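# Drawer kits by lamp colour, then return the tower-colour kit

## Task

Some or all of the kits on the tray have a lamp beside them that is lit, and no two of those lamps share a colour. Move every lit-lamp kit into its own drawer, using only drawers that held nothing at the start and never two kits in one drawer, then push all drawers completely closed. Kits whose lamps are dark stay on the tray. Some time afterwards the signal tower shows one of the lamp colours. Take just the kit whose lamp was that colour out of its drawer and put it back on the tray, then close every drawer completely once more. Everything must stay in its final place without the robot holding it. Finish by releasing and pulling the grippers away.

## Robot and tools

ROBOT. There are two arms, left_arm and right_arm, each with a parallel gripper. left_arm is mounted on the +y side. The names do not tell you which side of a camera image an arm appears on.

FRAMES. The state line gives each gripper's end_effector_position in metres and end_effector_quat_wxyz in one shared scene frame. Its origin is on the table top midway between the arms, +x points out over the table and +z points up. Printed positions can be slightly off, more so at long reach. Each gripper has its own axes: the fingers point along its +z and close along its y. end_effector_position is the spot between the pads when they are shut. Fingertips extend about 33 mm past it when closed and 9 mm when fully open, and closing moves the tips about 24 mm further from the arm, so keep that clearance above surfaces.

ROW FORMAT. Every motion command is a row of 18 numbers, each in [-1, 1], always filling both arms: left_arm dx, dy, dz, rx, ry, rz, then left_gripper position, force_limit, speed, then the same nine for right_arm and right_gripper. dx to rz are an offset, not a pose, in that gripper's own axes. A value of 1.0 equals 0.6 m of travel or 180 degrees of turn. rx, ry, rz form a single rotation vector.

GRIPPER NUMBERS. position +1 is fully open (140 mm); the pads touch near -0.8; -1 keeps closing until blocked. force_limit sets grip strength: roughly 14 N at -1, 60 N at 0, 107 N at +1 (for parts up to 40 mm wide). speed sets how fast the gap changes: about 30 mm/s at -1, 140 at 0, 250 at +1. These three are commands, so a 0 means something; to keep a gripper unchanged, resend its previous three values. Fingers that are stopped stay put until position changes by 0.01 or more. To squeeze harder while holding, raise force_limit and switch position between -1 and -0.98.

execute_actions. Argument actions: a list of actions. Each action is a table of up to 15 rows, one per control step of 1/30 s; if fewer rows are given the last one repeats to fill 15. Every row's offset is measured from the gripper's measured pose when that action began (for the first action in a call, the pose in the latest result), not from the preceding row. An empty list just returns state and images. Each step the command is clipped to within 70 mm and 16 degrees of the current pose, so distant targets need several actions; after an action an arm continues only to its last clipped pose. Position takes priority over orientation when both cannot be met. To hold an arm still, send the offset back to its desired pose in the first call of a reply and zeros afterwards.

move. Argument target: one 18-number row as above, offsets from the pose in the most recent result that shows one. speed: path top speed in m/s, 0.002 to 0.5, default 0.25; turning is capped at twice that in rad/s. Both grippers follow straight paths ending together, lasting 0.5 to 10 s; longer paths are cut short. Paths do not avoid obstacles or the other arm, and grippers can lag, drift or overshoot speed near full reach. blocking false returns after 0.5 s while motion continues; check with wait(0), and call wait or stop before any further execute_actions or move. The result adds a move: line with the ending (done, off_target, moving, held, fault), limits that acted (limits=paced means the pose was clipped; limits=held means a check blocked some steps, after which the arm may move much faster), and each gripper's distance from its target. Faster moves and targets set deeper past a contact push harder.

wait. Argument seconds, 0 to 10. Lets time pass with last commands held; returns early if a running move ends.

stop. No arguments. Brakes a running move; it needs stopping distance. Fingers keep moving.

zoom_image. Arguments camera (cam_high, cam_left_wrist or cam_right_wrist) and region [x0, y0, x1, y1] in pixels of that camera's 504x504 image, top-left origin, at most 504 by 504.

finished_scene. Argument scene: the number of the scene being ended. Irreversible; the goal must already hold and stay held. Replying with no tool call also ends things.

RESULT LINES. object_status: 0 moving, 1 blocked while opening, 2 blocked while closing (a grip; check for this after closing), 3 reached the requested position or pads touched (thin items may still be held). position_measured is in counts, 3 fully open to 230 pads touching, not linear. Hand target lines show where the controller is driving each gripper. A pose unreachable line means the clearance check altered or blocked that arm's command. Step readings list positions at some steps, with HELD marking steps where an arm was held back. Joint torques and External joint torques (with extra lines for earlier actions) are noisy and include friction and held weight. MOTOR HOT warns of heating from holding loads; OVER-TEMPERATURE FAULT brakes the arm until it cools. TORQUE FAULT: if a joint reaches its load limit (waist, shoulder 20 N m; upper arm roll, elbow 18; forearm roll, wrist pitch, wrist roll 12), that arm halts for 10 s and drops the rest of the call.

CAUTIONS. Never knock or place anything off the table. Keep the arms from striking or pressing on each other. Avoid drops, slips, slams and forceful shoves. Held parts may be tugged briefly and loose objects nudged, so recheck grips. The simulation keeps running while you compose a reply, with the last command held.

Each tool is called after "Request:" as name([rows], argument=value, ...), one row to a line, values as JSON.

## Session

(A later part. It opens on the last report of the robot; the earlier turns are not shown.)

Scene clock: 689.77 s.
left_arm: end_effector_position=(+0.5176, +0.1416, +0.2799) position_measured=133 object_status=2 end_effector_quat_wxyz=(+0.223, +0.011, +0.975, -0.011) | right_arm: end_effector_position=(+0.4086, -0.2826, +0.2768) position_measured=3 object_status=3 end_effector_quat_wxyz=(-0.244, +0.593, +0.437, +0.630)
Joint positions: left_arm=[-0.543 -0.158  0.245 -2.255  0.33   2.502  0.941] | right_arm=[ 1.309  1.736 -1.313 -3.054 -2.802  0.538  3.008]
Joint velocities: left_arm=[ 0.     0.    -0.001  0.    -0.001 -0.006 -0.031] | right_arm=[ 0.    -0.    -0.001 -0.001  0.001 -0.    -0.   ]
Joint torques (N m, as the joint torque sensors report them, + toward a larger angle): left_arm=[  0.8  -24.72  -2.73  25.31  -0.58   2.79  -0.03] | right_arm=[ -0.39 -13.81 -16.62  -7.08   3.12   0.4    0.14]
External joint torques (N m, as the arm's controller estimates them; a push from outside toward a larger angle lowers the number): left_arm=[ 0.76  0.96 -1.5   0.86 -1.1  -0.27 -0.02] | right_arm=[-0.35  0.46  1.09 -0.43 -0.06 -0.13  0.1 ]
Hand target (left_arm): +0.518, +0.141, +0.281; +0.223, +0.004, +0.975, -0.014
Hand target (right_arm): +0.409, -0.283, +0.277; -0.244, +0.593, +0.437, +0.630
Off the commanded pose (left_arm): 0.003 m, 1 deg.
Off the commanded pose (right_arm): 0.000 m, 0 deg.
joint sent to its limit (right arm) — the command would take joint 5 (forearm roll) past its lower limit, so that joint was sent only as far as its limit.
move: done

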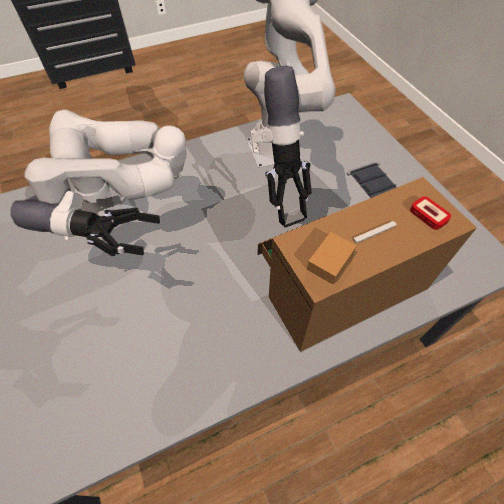

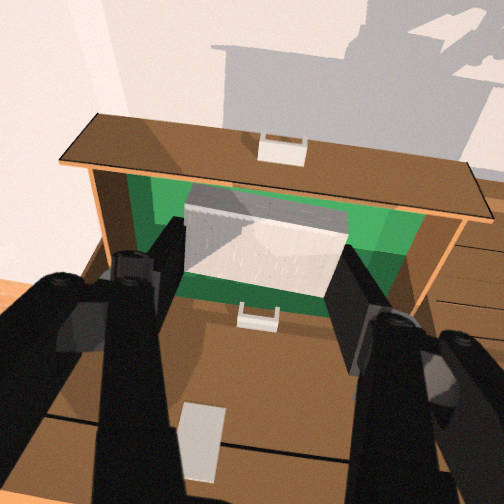

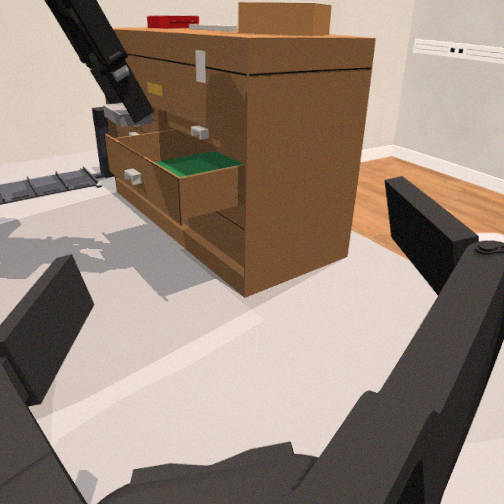

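Request:
move(target=[-0.035,0,0.095,0,0,0,-1,0,-0.5,0,0,0,0,0,0,1,0,0], speed=0.05)

Request:
move(target=[0.016,0,0.04,0,0,0,-1,0,-0.5,0,0,0,0,0,0,1,0,0], speed=0.03)

Scene clock: 693.20 s.
left_arm: end_effector_position=(+0.5577, +0.1374, +0.2343) position_measured=133 object_status=2 end_effector_quat_wxyz=(+0.220, +0.011, +0.975, -0.011) | right_arm: end_effector_position=(+0.4086, -0.2826, +0.2768) position_measured=3 object_status=3 end_effector_quat_wxyz=(-0.244, +0.593, +0.437, +0.630)
Joint positions: left_arm=[-0.542  0.013  0.28  -2.184  0.272  2.602  0.992] | right_arm=[ 1.309  1.736 -1.313 -3.054 -2.802  0.538  3.008]
Joint velocities: left_arm=[ 0.001  0.001 -0.     0.002 -0.004  0.006  0.015] | right_arm=[ 0.001  0.     0.001 -0.     0.     0.001  0.   ]
Joint torques (N m, as the joint torque sensors report them, + toward a larger angle): left_arm=[  2.11 -29.12  -0.08  25.83  -0.73   3.8    0.26] | right_arm=[ -0.54 -14.   -16.69  -7.04   3.12   0.36   0.14]
External joint torques (N m, as the arm's controller estimates them; a push from outside toward a larger angle lowers the number): left_arm=[ 2.16  1.48 -0.15  1.98 -1.16  0.7   0.27] | right_arm=[-0.51  0.26  0.98 -0.42 -0.04 -0.17  0.1 ]
Hand target (left_arm): +0.561, +0.138, +0.237; +0.222, +0.012, +0.975, -0.012
Hand target (right_arm): +0.409, -0.283, +0.277; -0.244, +0.593, +0.437, +0.630
Off the commanded pose (left_arm): 0.006 m, 0 deg.
Off the commanded pose (right_arm): 0.000 m, 0 deg.
joint sent to its limit (right arm) — the command would take joint 5 (forearm roll) past its lower limit, so that joint was sent only as far as its limit.
move: off_target (left_arm)

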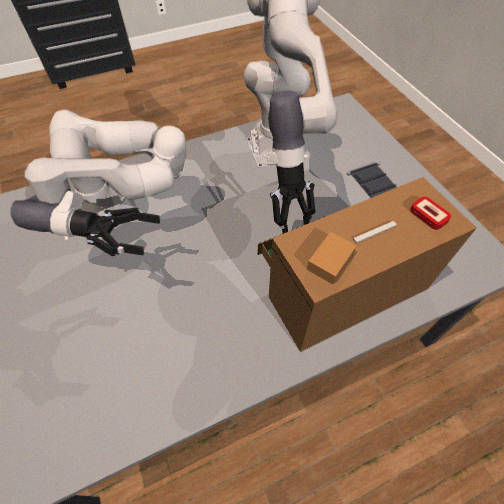

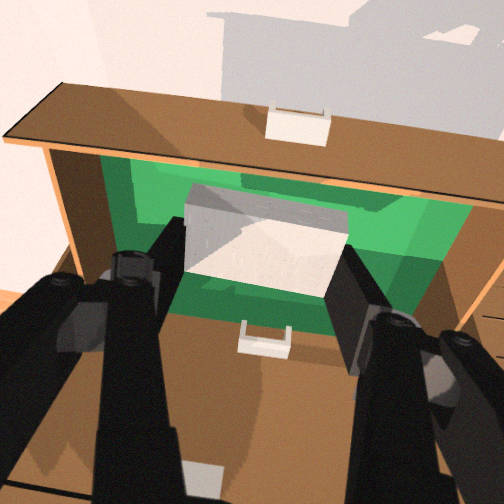

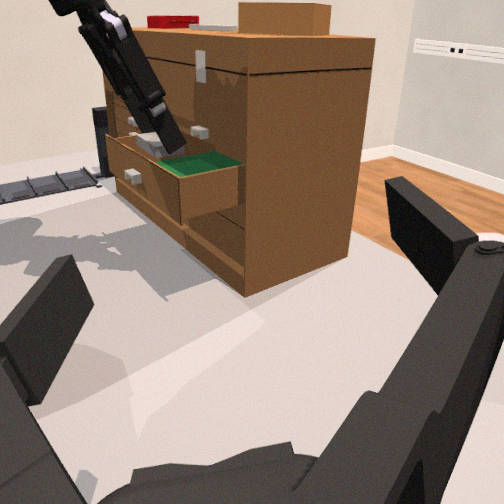

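Scene clock: 694.33 s.
left_arm: end_effector_position=(+0.5574, +0.1349, +0.2079) position_measured=133 object_status=2 end_effector_quat_wxyz=(+0.217, +0.015, +0.976, -0.010) | right_arm: end_effector_position=(+0.4086, -0.2826, +0.2768) position_measured=3 object_status=3 end_effector_quat_wxyz=(-0.244, +0.593, +0.437, +0.630)
Joint positions: left_arm=[-0.542  0.054  0.282 -2.205  0.272  2.658  0.988] | right_arm=[ 1.309  1.736 -1.313 -3.054 -2.802  0.538  3.008]
Joint velocities: left_arm=[-0.     0.001  0.004  0.001 -0.001  0.019 -0.005] | right_arm=[-0.    -0.    -0.001 -0.002  0.001 -0.     0.   ]
Joint torques (N m, as the joint torque sensors report them, + toward a larger angle): left_arm=[  1.15 -30.29   1.38  22.18   0.73   3.58  -0.08] | right_arm=[ -0.56 -14.02 -16.73  -7.31   3.15   0.38   0.16]
External joint torques (N m, as the arm's controller estimates them; a push from outside toward a larger angle lowers the number): left_arm=[ 1.17  1.18  0.9  -1.11  0.38  0.51 -0.07] | right_arm=[-0.55  0.24  0.99 -0.64 -0.04 -0.15  0.12]
Hand target (left_arm): +0.559, +0.136, +0.208; +0.219, +0.012, +0.976, -0.011
Hand target (right_arm): +0.409, -0.283, +0.277; -0.244, +0.593, +0.437, +0.630
Off the commanded pose (left_arm): 0.003 m, 1 deg.
Off the commanded pose (right_arm): 0.000 m, 0 deg.
joint sent to its limit (right arm) — the command would take joint 5 (forearm roll) past its lower limit, so that joint was sent only as far as its limit.
move: done

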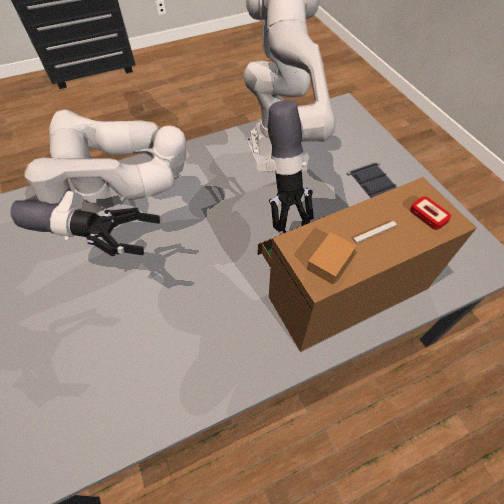

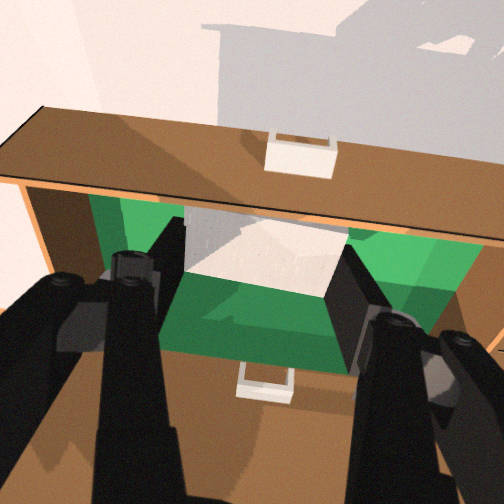

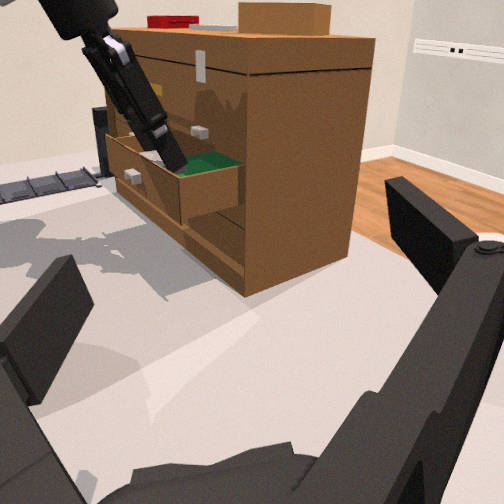

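Request:
move(target=[0.003,0,0.04,0,0,0,-1,0,-0.5,0,0,0,0,0,0,1,0,0], speed=0.02)

Scene clock: 698.07 s.
left_arm: end_effector_position=(+0.5623, +0.1336, +0.1823) position_measured=133 object_status=2 end_effector_quat_wxyz=(+0.213, +0.016, +0.977, -0.008) | right_arm: end_effector_position=(+0.4086, -0.2826, +0.2768) position_measured=3 object_status=3 end_effector_quat_wxyz=(-0.244, +0.593, +0.437, +0.630)
Joint positions: left_arm=[-0.538  0.112  0.282 -2.202  0.26   2.703  0.992] | right_arm=[ 1.309  1.736 -1.313 -3.054 -2.802  0.538  3.008]
Joint velocities: left_arm=[ 0.001  0.001 -0.     0.002 -0.004  0.012  0.003] | right_arm=[ 0.001 -0.     0.    -0.     0.001 -0.001 -0.001]
Joint torques (N m, as the joint torque sensors report them, + toward a larger angle): left_arm=[  1.96 -31.03   1.06  23.87  -0.78   3.66   0.22] | right_arm=[ -0.46 -13.92 -16.97  -7.38   3.13   0.37   0.15]
External joint torques (N m, as the arm's controller estimates them; a push from outside toward a larger angle lowers the number): left_arm=[ 2.09  2.09  0.13  0.93 -1.08  0.57  0.23] | right_arm=[-0.47  0.35  0.72 -0.76 -0.04 -0.15  0.11]
Hand target (left_arm): +0.566, +0.134, +0.185; +0.216, +0.015, +0.976, -0.011
Hand target (right_arm): +0.409, -0.283, +0.277; -0.244, +0.593, +0.437, +0.630
Off the commanded pose (left_arm): 0.005 m, 1 deg.
Off the commanded pose (right_arm): 0.000 m, 0 deg.
joint sent to its limit (right arm) — the command would take joint 5 (forearm roll) past its lower limit, so that joint was sent only as far as its limit.
move: off_target (left_arm)

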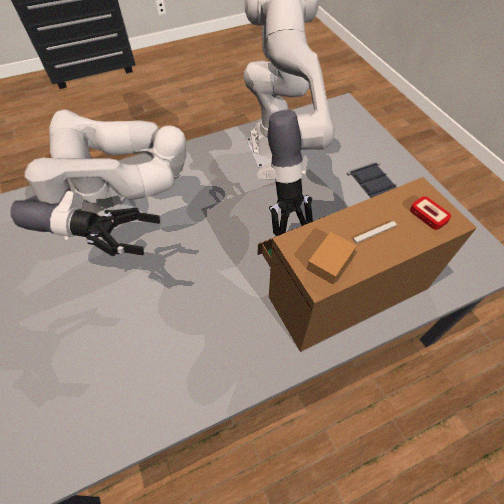

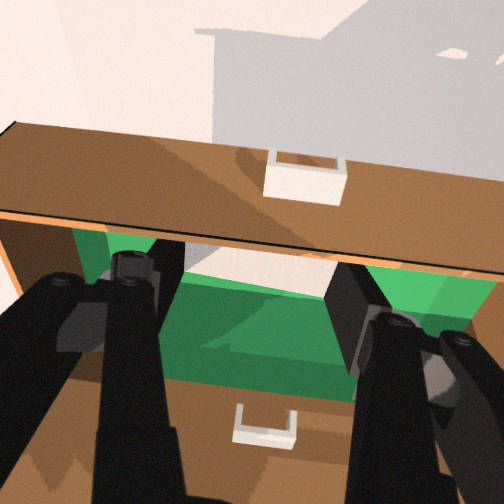

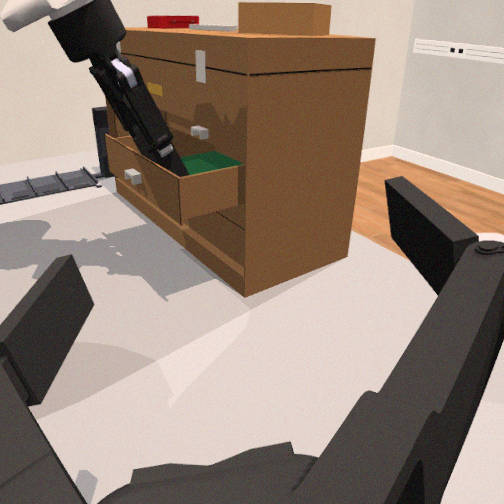

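Request:
move(target=[0,0,0.02,0,0,0,-1,0,-0.5,0,0,0,0,0,0,1,0,0], speed=0.015)

Scene clock: 700.10 s.
left_arm: end_effector_position=(+0.5687, +0.1302, +0.1772) position_measured=133 object_status=2 end_effector_quat_wxyz=(+0.218, +0.016, +0.976, -0.011) | right_arm: end_effector_position=(+0.4086, -0.2826, +0.2768) position_measured=3 object_status=3 end_effector_quat_wxyz=(-0.244, +0.593, +0.437, +0.630)
Joint positions: left_arm=[-0.536  0.136  0.282 -2.192  0.253  2.728  0.994] | right_arm=[ 1.309  1.736 -1.313 -3.054 -2.802  0.538  3.008]
Joint velocities: left_arm=[ 0.002  0.004  0.    -0.001 -0.002  0.008  0.002] | right_arm=[ 0.001  0.    -0.001 -0.001 -0.     0.     0.001]
Joint torques (N m, as the joint torque sensors report them, + toward a larger angle): left_arm=[  1.8  -27.56   0.73  21.44  -0.78   2.78   0.18] | right_arm=[ -0.29 -13.68 -16.84  -7.22   3.13   0.37   0.12]
External joint torques (N m, as the arm's controller estimates them; a push from outside toward a larger angle lowers the number): left_arm=[ 1.65  6.03 -0.68 -1.24 -1.04 -0.3   0.19] | right_arm=[-0.31  0.6   0.9  -0.62 -0.05 -0.15  0.08]
Hand target (left_arm): +0.567, +0.133, +0.171; +0.213, +0.016, +0.977, -0.008
Hand target (right_arm): +0.409, -0.283, +0.277; -0.244, +0.593, +0.437, +0.630
Off the commanded pose (left_arm): 0.007 m, 1 deg.
Off the commanded pose (right_arm): 0.000 m, 0 deg.
joint sent to its limit (right arm) — the command would take joint 5 (forearm roll) past its lower limit, so that joint was sent only as far as its limit.
move: off_target (left_arm)

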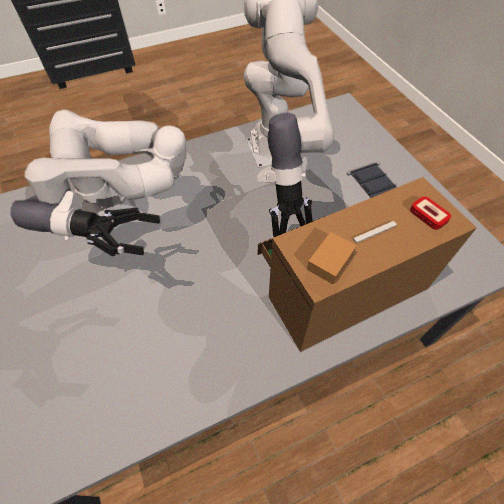

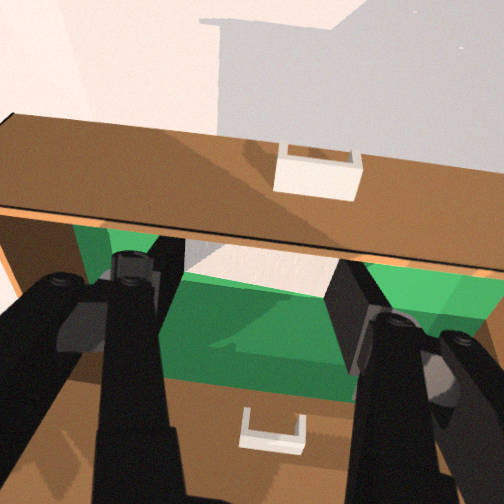

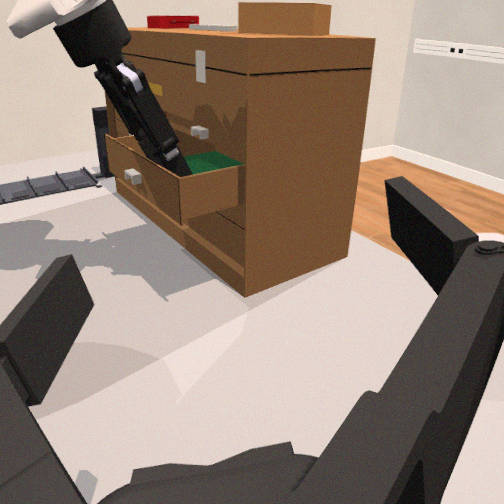

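Request:
move(target=[0,0,-0.005,0,0,0,0.25,-0.5,0,0,0,0,0,0,0,1,0,0])

Request:
move(target=[0,0,-0.125,0,0,0,0.25,-0.5,0,0,0,0,0,0,0,1,0,0], speed=0.06)

Request:
move(target=[0.11,0.02,-0.07,0,-0.08,0,0.1,0,0,0,0,0,0,0,0,1,0,0], speed=0.08)

Scene clock: 703.57 s.
left_arm: end_effector_position=(+0.5690, +0.1301, +0.1807) position_measured=98 object_status=3 end_effector_quat_wxyz=(+0.219, +0.015, +0.976, -0.012) | right_arm: end_effector_position=(+0.4086, -0.2826, +0.2768) position_measured=3 object_status=3 end_effector_quat_wxyz=(-0.244, +0.593, +0.437, +0.630)
Joint positions: left_arm=[-0.536  0.13   0.282 -2.192  0.253  2.726  0.994] | right_arm=[ 1.309  1.736 -1.313 -3.054 -2.802  0.538  3.008]
Joint velocities: left_arm=[ 0.001  0.001  0.001 -0.    -0.001 -0.003  0.   ] | right_arm=[-0.     0.001  0.    -0.001 -0.    -0.    -0.001]
Joint torques (N m, as the joint torque sensors report them, + toward a larger angle): left_arm=[ -1.48 -33.11   0.59  21.6    1.     2.77  -0.07] | right_arm=[ -0.42 -13.96 -16.87  -7.39   3.14   0.4    0.11]
External joint torques (N m, as the arm's controller estimates them; a push from outside toward a larger angle lowers the number): left_arm=[-1.49  0.32 -0.63 -1.14  0.72 -0.31 -0.06] | right_arm=[-0.39  0.31  0.82 -0.75 -0.03 -0.13  0.07]
Hand target (left_arm): +0.567, +0.130, +0.180; +0.218, +0.016, +0.976, -0.011
Hand target (right_arm): +0.409, -0.283, +0.277; -0.244, +0.593, +0.437, +0.630
Off the commanded pose (left_arm): 0.002 m, 0 deg.
Off the commanded pose (right_arm): 0.000 m, 0 deg.
joint sent to its limit (right arm) — the command would take joint 5 (forearm roll) past its lower limit, so that joint was sent only as far as its limit.
move: done

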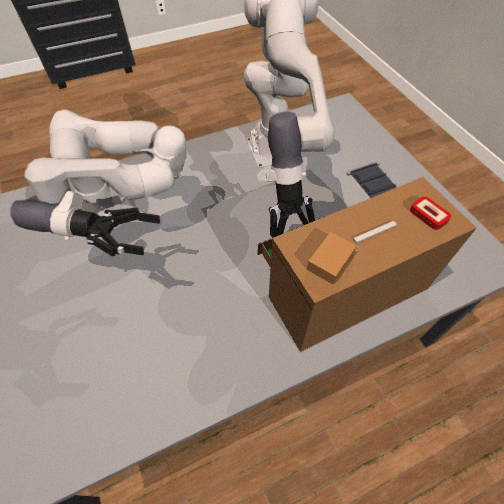

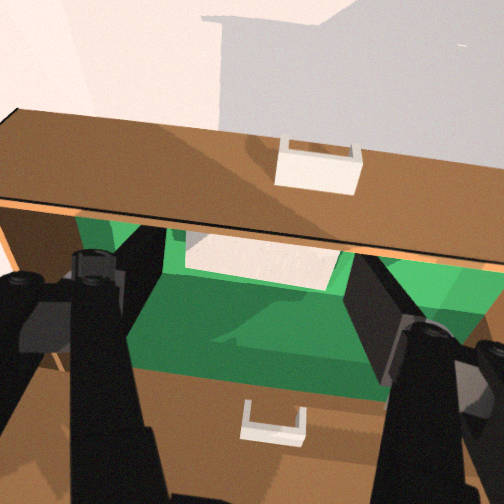

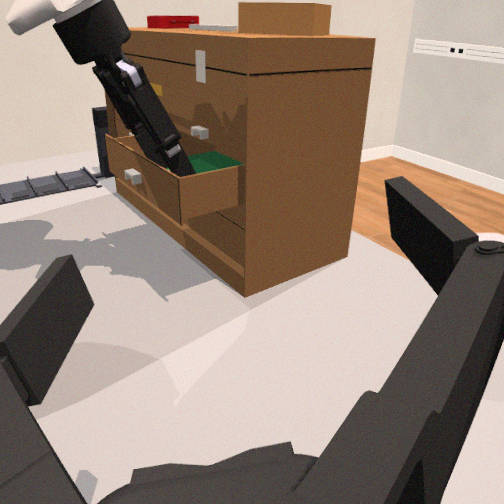

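Scene clock: 705.30 s.
left_arm: end_effector_position=(+0.5397, +0.1345, +0.2510) position_measured=98 object_status=3 end_effector_quat_wxyz=(+0.222, +0.014, +0.975, -0.012) | right_arm: end_effector_position=(+0.4086, -0.2826, +0.2768) position_measured=3 object_status=3 end_effector_quat_wxyz=(-0.244, +0.593, +0.437, +0.630)
Joint positions: left_arm=[-0.549 -0.056  0.266 -2.221  0.302  2.572  0.964] | right_arm=[ 1.309  1.736 -1.313 -3.054 -2.802  0.538  3.008]
Joint velocities: left_arm=[ 0.     0.    -0.002  0.    -0.    -0.01  -0.005] | right_arm=[ 0.001  0.    -0.     0.    -0.    -0.001  0.   ]
Joint torques (N m, as the joint torque sensors report them, + toward a larger angle): left_arm=[ -0.73 -28.37  -2.24  22.1    1.52   2.64  -0.04] | right_arm=[ -0.59 -13.84 -16.83  -7.31   3.14   0.35   0.12]
External joint torques (N m, as the arm's controller estimates them; a push from outside toward a larger angle lowers the number): left_arm=[-0.74  0.23 -1.75 -1.94  1.07 -0.43 -0.03] | right_arm=[-0.58  0.44  0.86 -0.67 -0.03 -0.17  0.08]
Hand target (left_arm): +0.538, +0.134, +0.250; +0.220, +0.014, +0.975, -0.011
Hand target (right_arm): +0.409, -0.283, +0.277; -0.244, +0.593, +0.437, +0.630
Off the commanded pose (left_arm): 0.004 m, 0 deg.
Off the commanded pose (right_arm): 0.000 m, 0 deg.
joint sent to its limit (right arm) — the command would take joint 5 (forearm roll) past its lower limit, so that joint was sent only as far as its limit.
move: off_target (left_arm)

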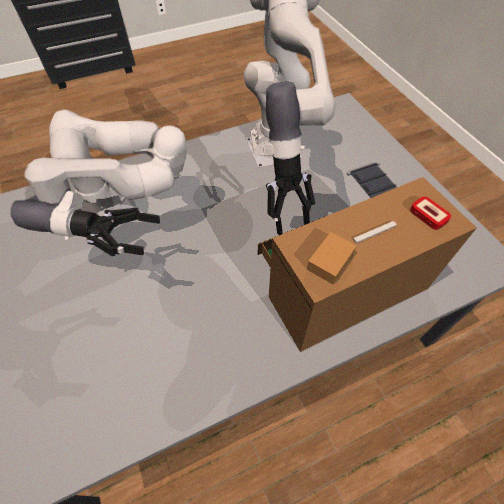

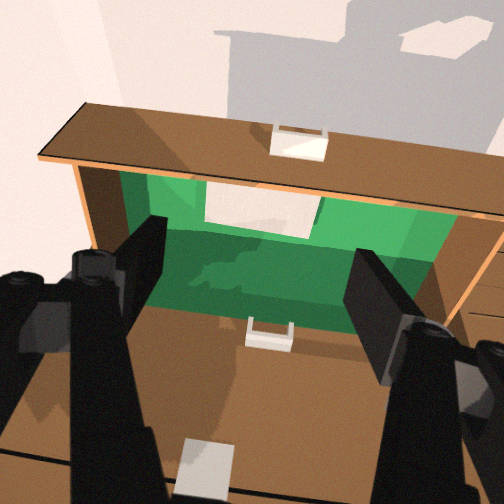

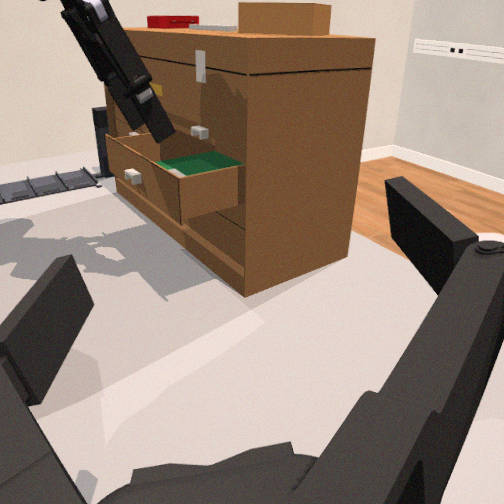

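Scene clock: 707.67 s.
left_arm: end_effector_position=(+0.4638, +0.1499, +0.2604) position_measured=117 object_status=3 end_effector_quat_wxyz=(+0.343, +0.017, +0.939, -0.011) | right_arm: end_effector_position=(+0.4086, -0.2826, +0.2768) position_measured=3 object_status=3 end_effector_quat_wxyz=(-0.244, +0.593, +0.437, +0.630)
Joint positions: left_arm=[-0.233 -0.364 -0.051 -2.625  0.797  2.836  0.487] | right_arm=[ 1.309  1.736 -1.313 -3.054 -2.802  0.538  3.008]
Joint velocities: left_arm=[ 0.018 -0.    -0.018 -0.003 -0.001  0.01  -0.034] | right_arm=[ 0.    -0.    -0.001 -0.002  0.     0.    -0.   ]
Joint torques (N m, as the joint torque sensors report them, + toward a larger angle): left_arm=[  1.72 -19.13  -1.29  20.92   0.26   3.1   -0.12] | right_arm=[ -0.39 -13.88 -16.83  -7.47   3.14   0.37   0.17]
External joint torques (N m, as the arm's controller estimates them; a push from outside toward a larger angle lowers the number): left_arm=[ 1.74 -0.86 -1.95 -2.44  0.78  0.48 -0.1 ] | right_arm=[-0.43  0.4   0.9  -0.85 -0.04 -0.14  0.12]
Hand target (left_arm): +0.463, +0.150, +0.261; +0.344, +0.012, +0.939, -0.014
Hand target (right_arm): +0.409, -0.283, +0.277; -0.244, +0.593, +0.437, +0.630
Off the commanded pose (left_arm): 0.002 m, 1 deg.
Off the commanded pose (right_arm): 0.000 m, 0 deg.
joint sent to its limit (right arm) — the command would take joint 5 (forearm roll) past its lower limit, so that joint was sent only as far as its limit.
move: done

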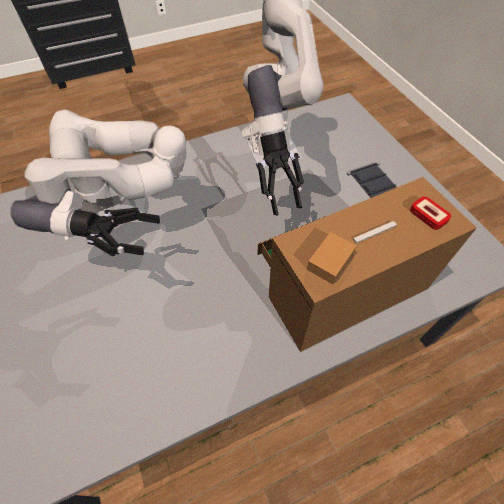

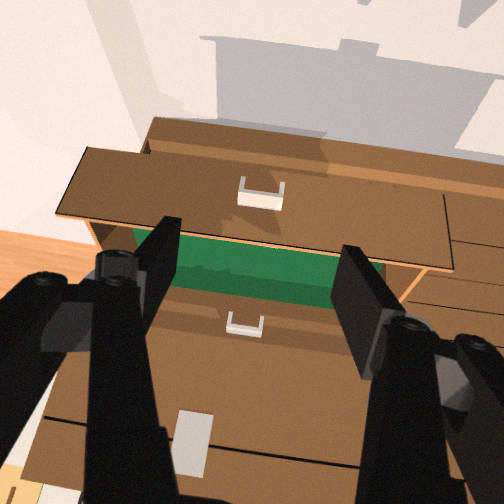

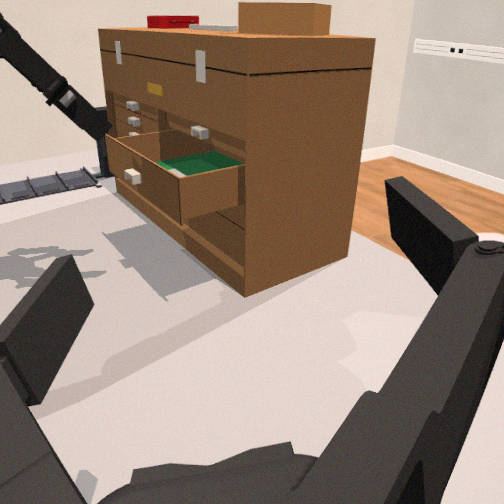

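Request:
move(target=[0.065,-0.005,0.085,0,0,0,0.1,0,0,0,0,0,0,0,0,1,0,0], speed=0.05)

Scene clock: 711.50 s.
left_arm: end_effector_position=(+0.4658, +0.1460, +0.1946) position_measured=117 object_status=3 end_effector_quat_wxyz=(+0.340, +0.024, +0.940, -0.009) | right_arm: end_effector_position=(+0.4086, -0.2826, +0.2768) position_measured=3 object_status=3 end_effector_quat_wxyz=(-0.244, +0.593, +0.437, +0.630)
Joint positions: left_arm=[ 0.04  -0.216 -0.274 -2.614  1.13   2.975  0.169] | right_arm=[ 1.309  1.736 -1.313 -3.054 -2.802  0.538  3.008]
Joint velocities: left_arm=[ 0.026  0.    -0.025  0.     0.031  0.008 -0.068] | right_arm=[ 0.     0.    -0.    -0.001  0.001 -0.     0.001]
Joint torques (N m, as the joint torque sensors report them, + toward a larger angle): left_arm=[  2.23 -19.    -0.35  21.55  -0.25   2.63  -0.04] | right_arm=[ -0.34 -13.98 -16.78  -7.02   3.13   0.37   0.12]
External joint torques (N m, as the arm's controller estimates them; a push from outside toward a larger angle lowers the number): left_arm=[ 2.24  1.6  -2.17  0.    0.88  0.45 -0.02] | right_arm=[-0.35  0.31  0.93 -0.41 -0.04 -0.15  0.08]
Hand target (left_arm): +0.467, +0.145, +0.196; +0.342, +0.017, +0.939, -0.014
Hand target (right_arm): +0.409, -0.283, +0.277; -0.244, +0.593, +0.437, +0.630
Off the commanded pose (left_arm): 0.002 m, 1 deg.
Off the commanded pose (right_arm): 0.000 m, 0 deg.
joint sent to its limit (right arm) — the command would take joint 5 (forearm roll) past its lower limit, so that joint was sent only as far as its limit.
move: done

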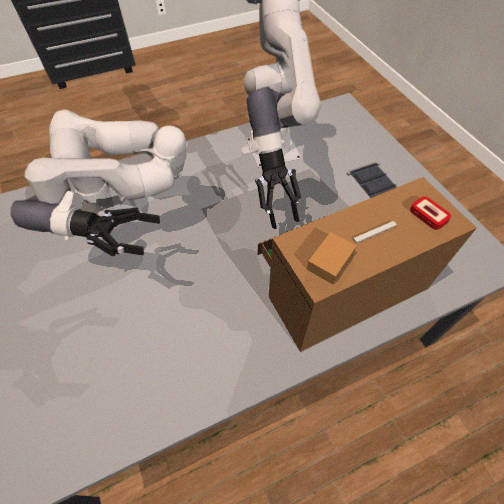

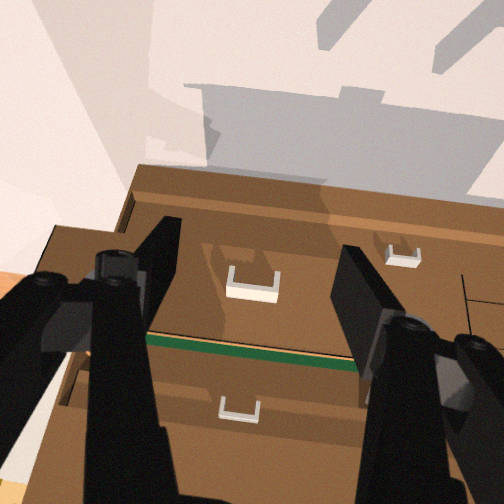

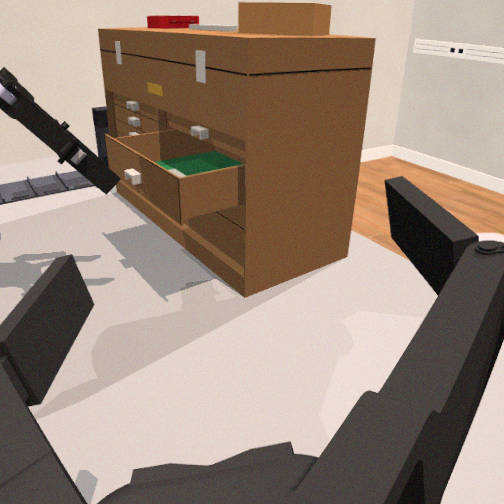

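Request:
move(target=[-0.03,-0.003,0.042,0,0,0,0.1,0,0,0,0,0,0,0,0,1,0,0], speed=0.04)

Request:
move(target=[0,0,0,0,0,0,-1,0,0,0,0,0,0,0,0,1,0,0])

Scene clock: 713.77 s.
left_arm: end_effector_position=(+0.4946, +0.1416, +0.1867) position_measured=117 object_status=3 end_effector_quat_wxyz=(+0.340, +0.027, +0.940, -0.010) | right_arm: end_effector_position=(+0.4086, -0.2826, +0.2768) position_measured=3 object_status=3 end_effector_quat_wxyz=(-0.244, +0.593, +0.437, +0.630)
Joint positions: left_arm=[ 0.069 -0.111 -0.281 -2.518  1.21   2.973  0.122] | right_arm=[ 1.309  1.736 -1.313 -3.054 -2.802  0.538  3.008]
Joint velocities: left_arm=[ 0.002  0.002 -0.     0.006  0.018 -0.002 -0.021] | right_arm=[-0.001  0.    -0.001 -0.001  0.    -0.     0.   ]
Joint torques (N m, as the joint torque sensors report them, + toward a larger angle): left_arm=[  1.97 -22.1    0.07  22.83  -0.14   1.67  -0.23] | right_arm=[ -0.49 -13.92 -16.51  -7.41   3.11   0.36   0.12]
External joint torques (N m, as the arm's controller estimates them; a push from outside toward a larger angle lowers the number): left_arm=[ 1.95  1.96 -0.98  1.32  1.03 -0.44 -0.22] | right_arm=[-0.48  0.35  1.19 -0.77 -0.07 -0.16  0.08]
Hand target (left_arm): +0.496, +0.143, +0.187; +0.340, +0.024, +0.940, -0.010
Hand target (right_arm): +0.409, -0.283, +0.277; -0.244, +0.593, +0.437, +0.630
Off the commanded pose (left_arm): 0.001 m, 0 deg.
Off the commanded pose (right_arm): 0.000 m, 0 deg.
joint sent to its limit (right arm) — the command would take joint 5 (forearm roll) past its lower limit, so that joint was sent only as far as its limit.
move: done

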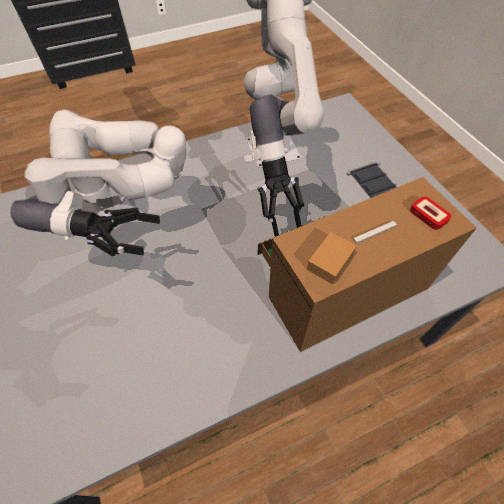

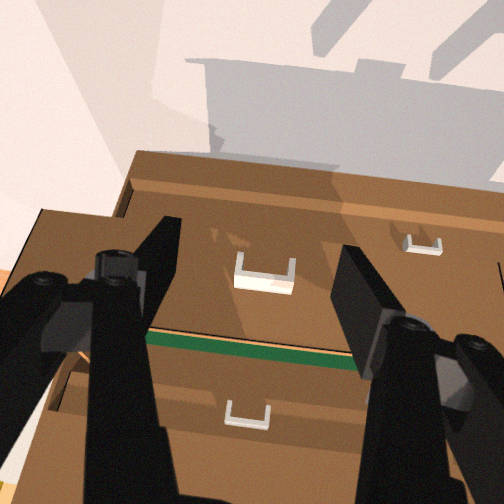

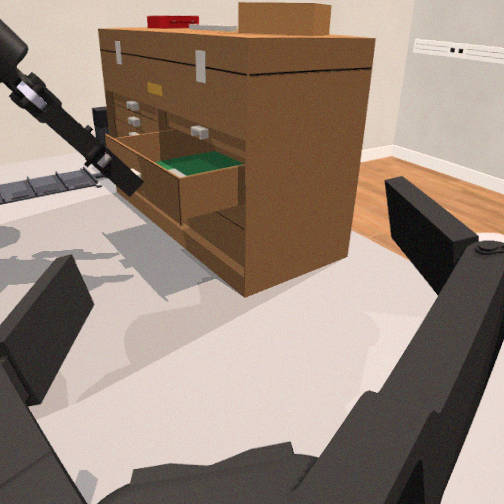

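Scene clock: 714.33 s.
left_arm: end_effector_position=(+0.4962, +0.1458, +0.1870) position_measured=193 object_status=2 end_effector_quat_wxyz=(+0.340, +0.024, +0.940, -0.007) | right_arm: end_effector_position=(+0.4086, -0.2826, +0.2768) position_measured=3 object_status=3 end_effector_quat_wxyz=(-0.244, +0.593, +0.437, +0.630)
Joint positions: left_arm=[ 0.071 -0.112 -0.278 -2.518  1.21   2.969  0.122] | right_arm=[ 1.309  1.736 -1.313 -3.054 -2.802  0.538  3.008]
Joint velocities: left_arm=[-0.001 -0.001  0.    -0.001  0.001 -0.001 -0.001] | right_arm=[-0.     0.001 -0.    -0.001 -0.    -0.    -0.   ]
Joint torques (N m, as the joint torque sensors report them, + toward a larger angle): left_arm=[ -1.5  -22.64  -0.69  20.82  -1.16   2.78   0.02] | right_arm=[ -0.42 -13.85 -16.54  -7.11   3.15   0.37   0.15]
External joint torques (N m, as the arm's controller estimates them; a push from outside toward a larger angle lowers the number): left_arm=[-1.43  1.25 -1.64 -0.58 -0.02  0.68  0.03] | right_arm=[-0.4   0.42  1.17 -0.49 -0.03 -0.15  0.11]
Hand target (left_arm): +0.495, +0.142, +0.187; +0.340, +0.027, +0.940, -0.010
Hand target (right_arm): +0.409, -0.283, +0.277; -0.244, +0.593, +0.437, +0.630
Off the commanded pose (left_arm): 0.005 m, 1 deg.
Off the commanded pose (right_arm): 0.000 m, 0 deg.
joint sent to its limit (right arm) — the command would take joint 5 (forearm roll) past its lower limit, so that joint was sent only as far as its limit.
move: off_target (left_arm)

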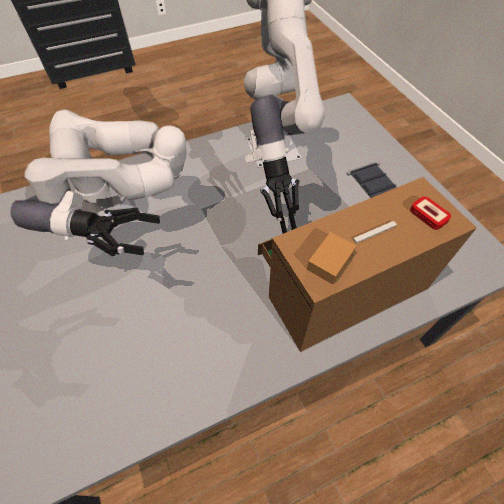

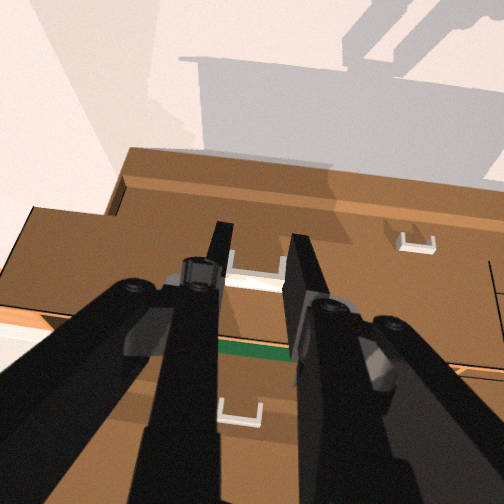

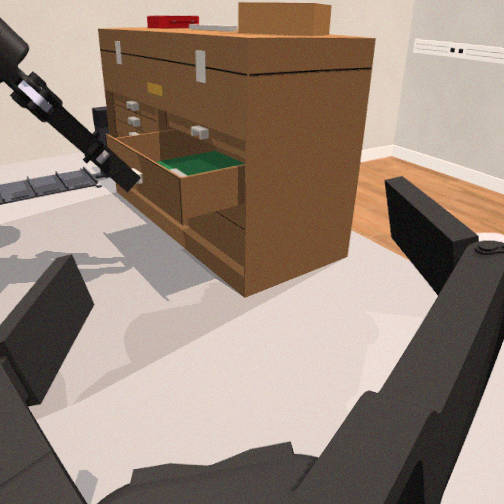

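Request:
move(target=[-0.149,0,0.119,0,-0.08,0,-1,0,0,0,0,0,0,0,0,1,0,0], speed=0.05)

Scene clock: 718.53 s.
left_arm: end_effector_position=(+0.6047, +0.1482, +0.1833) position_measured=193 object_status=2 end_effector_quat_wxyz=(+0.449, +0.024, +0.893, -0.009) | right_arm: end_effector_position=(+0.4086, -0.2826, +0.2768) position_measured=3 object_status=3 end_effector_quat_wxyz=(-0.244, +0.593, +0.437, +0.630)
Joint positions: left_arm=[ 0.101  0.17  -0.287 -2.198  2.089  2.86  -0.652] | right_arm=[ 1.309  1.736 -1.313 -3.054 -2.802  0.538  3.008]
Joint velocities: left_arm=[-0.001  0.001 -0.001 -0.     0.031 -0.    -0.059] | right_arm=[0.    0.    0.    0.    0.001 0.    0.   ]
Joint torques (N m, as the joint torque sensors report them, + toward a larger angle): left_arm=[ -4.   -26.85  -6.97  31.76  -0.09  -1.83  -0.11] | right_arm=[ -0.37 -13.92 -16.79  -7.34   3.13   0.37   0.15]
External joint torques (N m, as the arm's controller estimates them; a push from outside toward a larger angle lowers the number): left_arm=[-3.82  5.94 -5.06 10.7   1.31 -2.15 -0.07] | right_arm=[-0.38  0.33  0.9  -0.73 -0.04 -0.15  0.1 ]
Hand target (left_arm): +0.612, +0.139, +0.192; +0.459, +0.020, +0.888, -0.014
Hand target (right_arm): +0.409, -0.283, +0.277; -0.244, +0.593, +0.437, +0.630
Off the commanded pose (left_arm): 0.012 m, 1 deg.
Off the commanded pose (right_arm): 0.000 m, 0 deg.
joint sent to its limit (right arm) — the command would take joint 5 (forearm roll) past its lower limit, so that joint was sent only as far as its limit.
move: off_target (left_arm)

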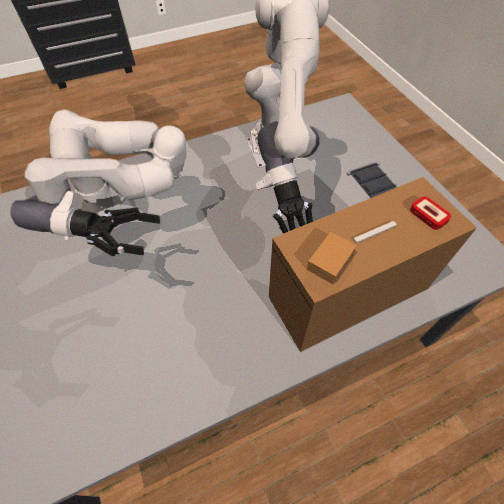

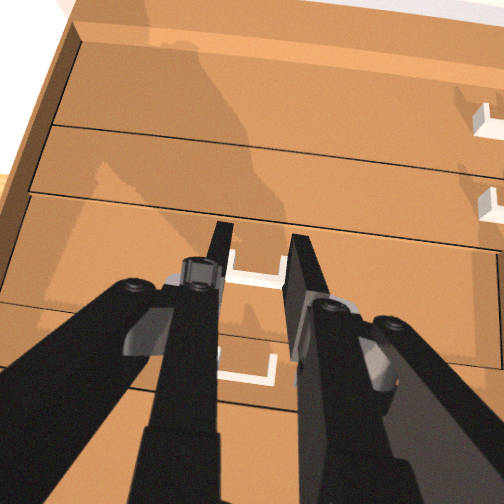

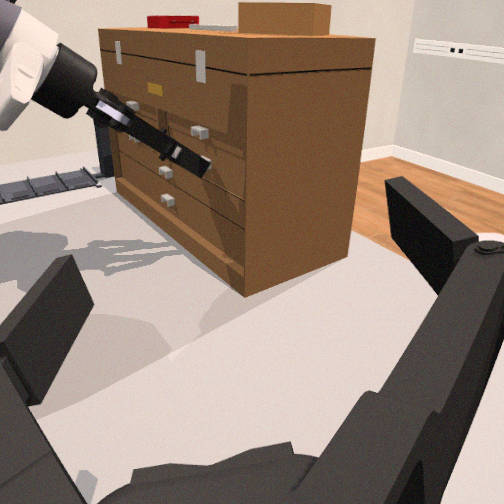

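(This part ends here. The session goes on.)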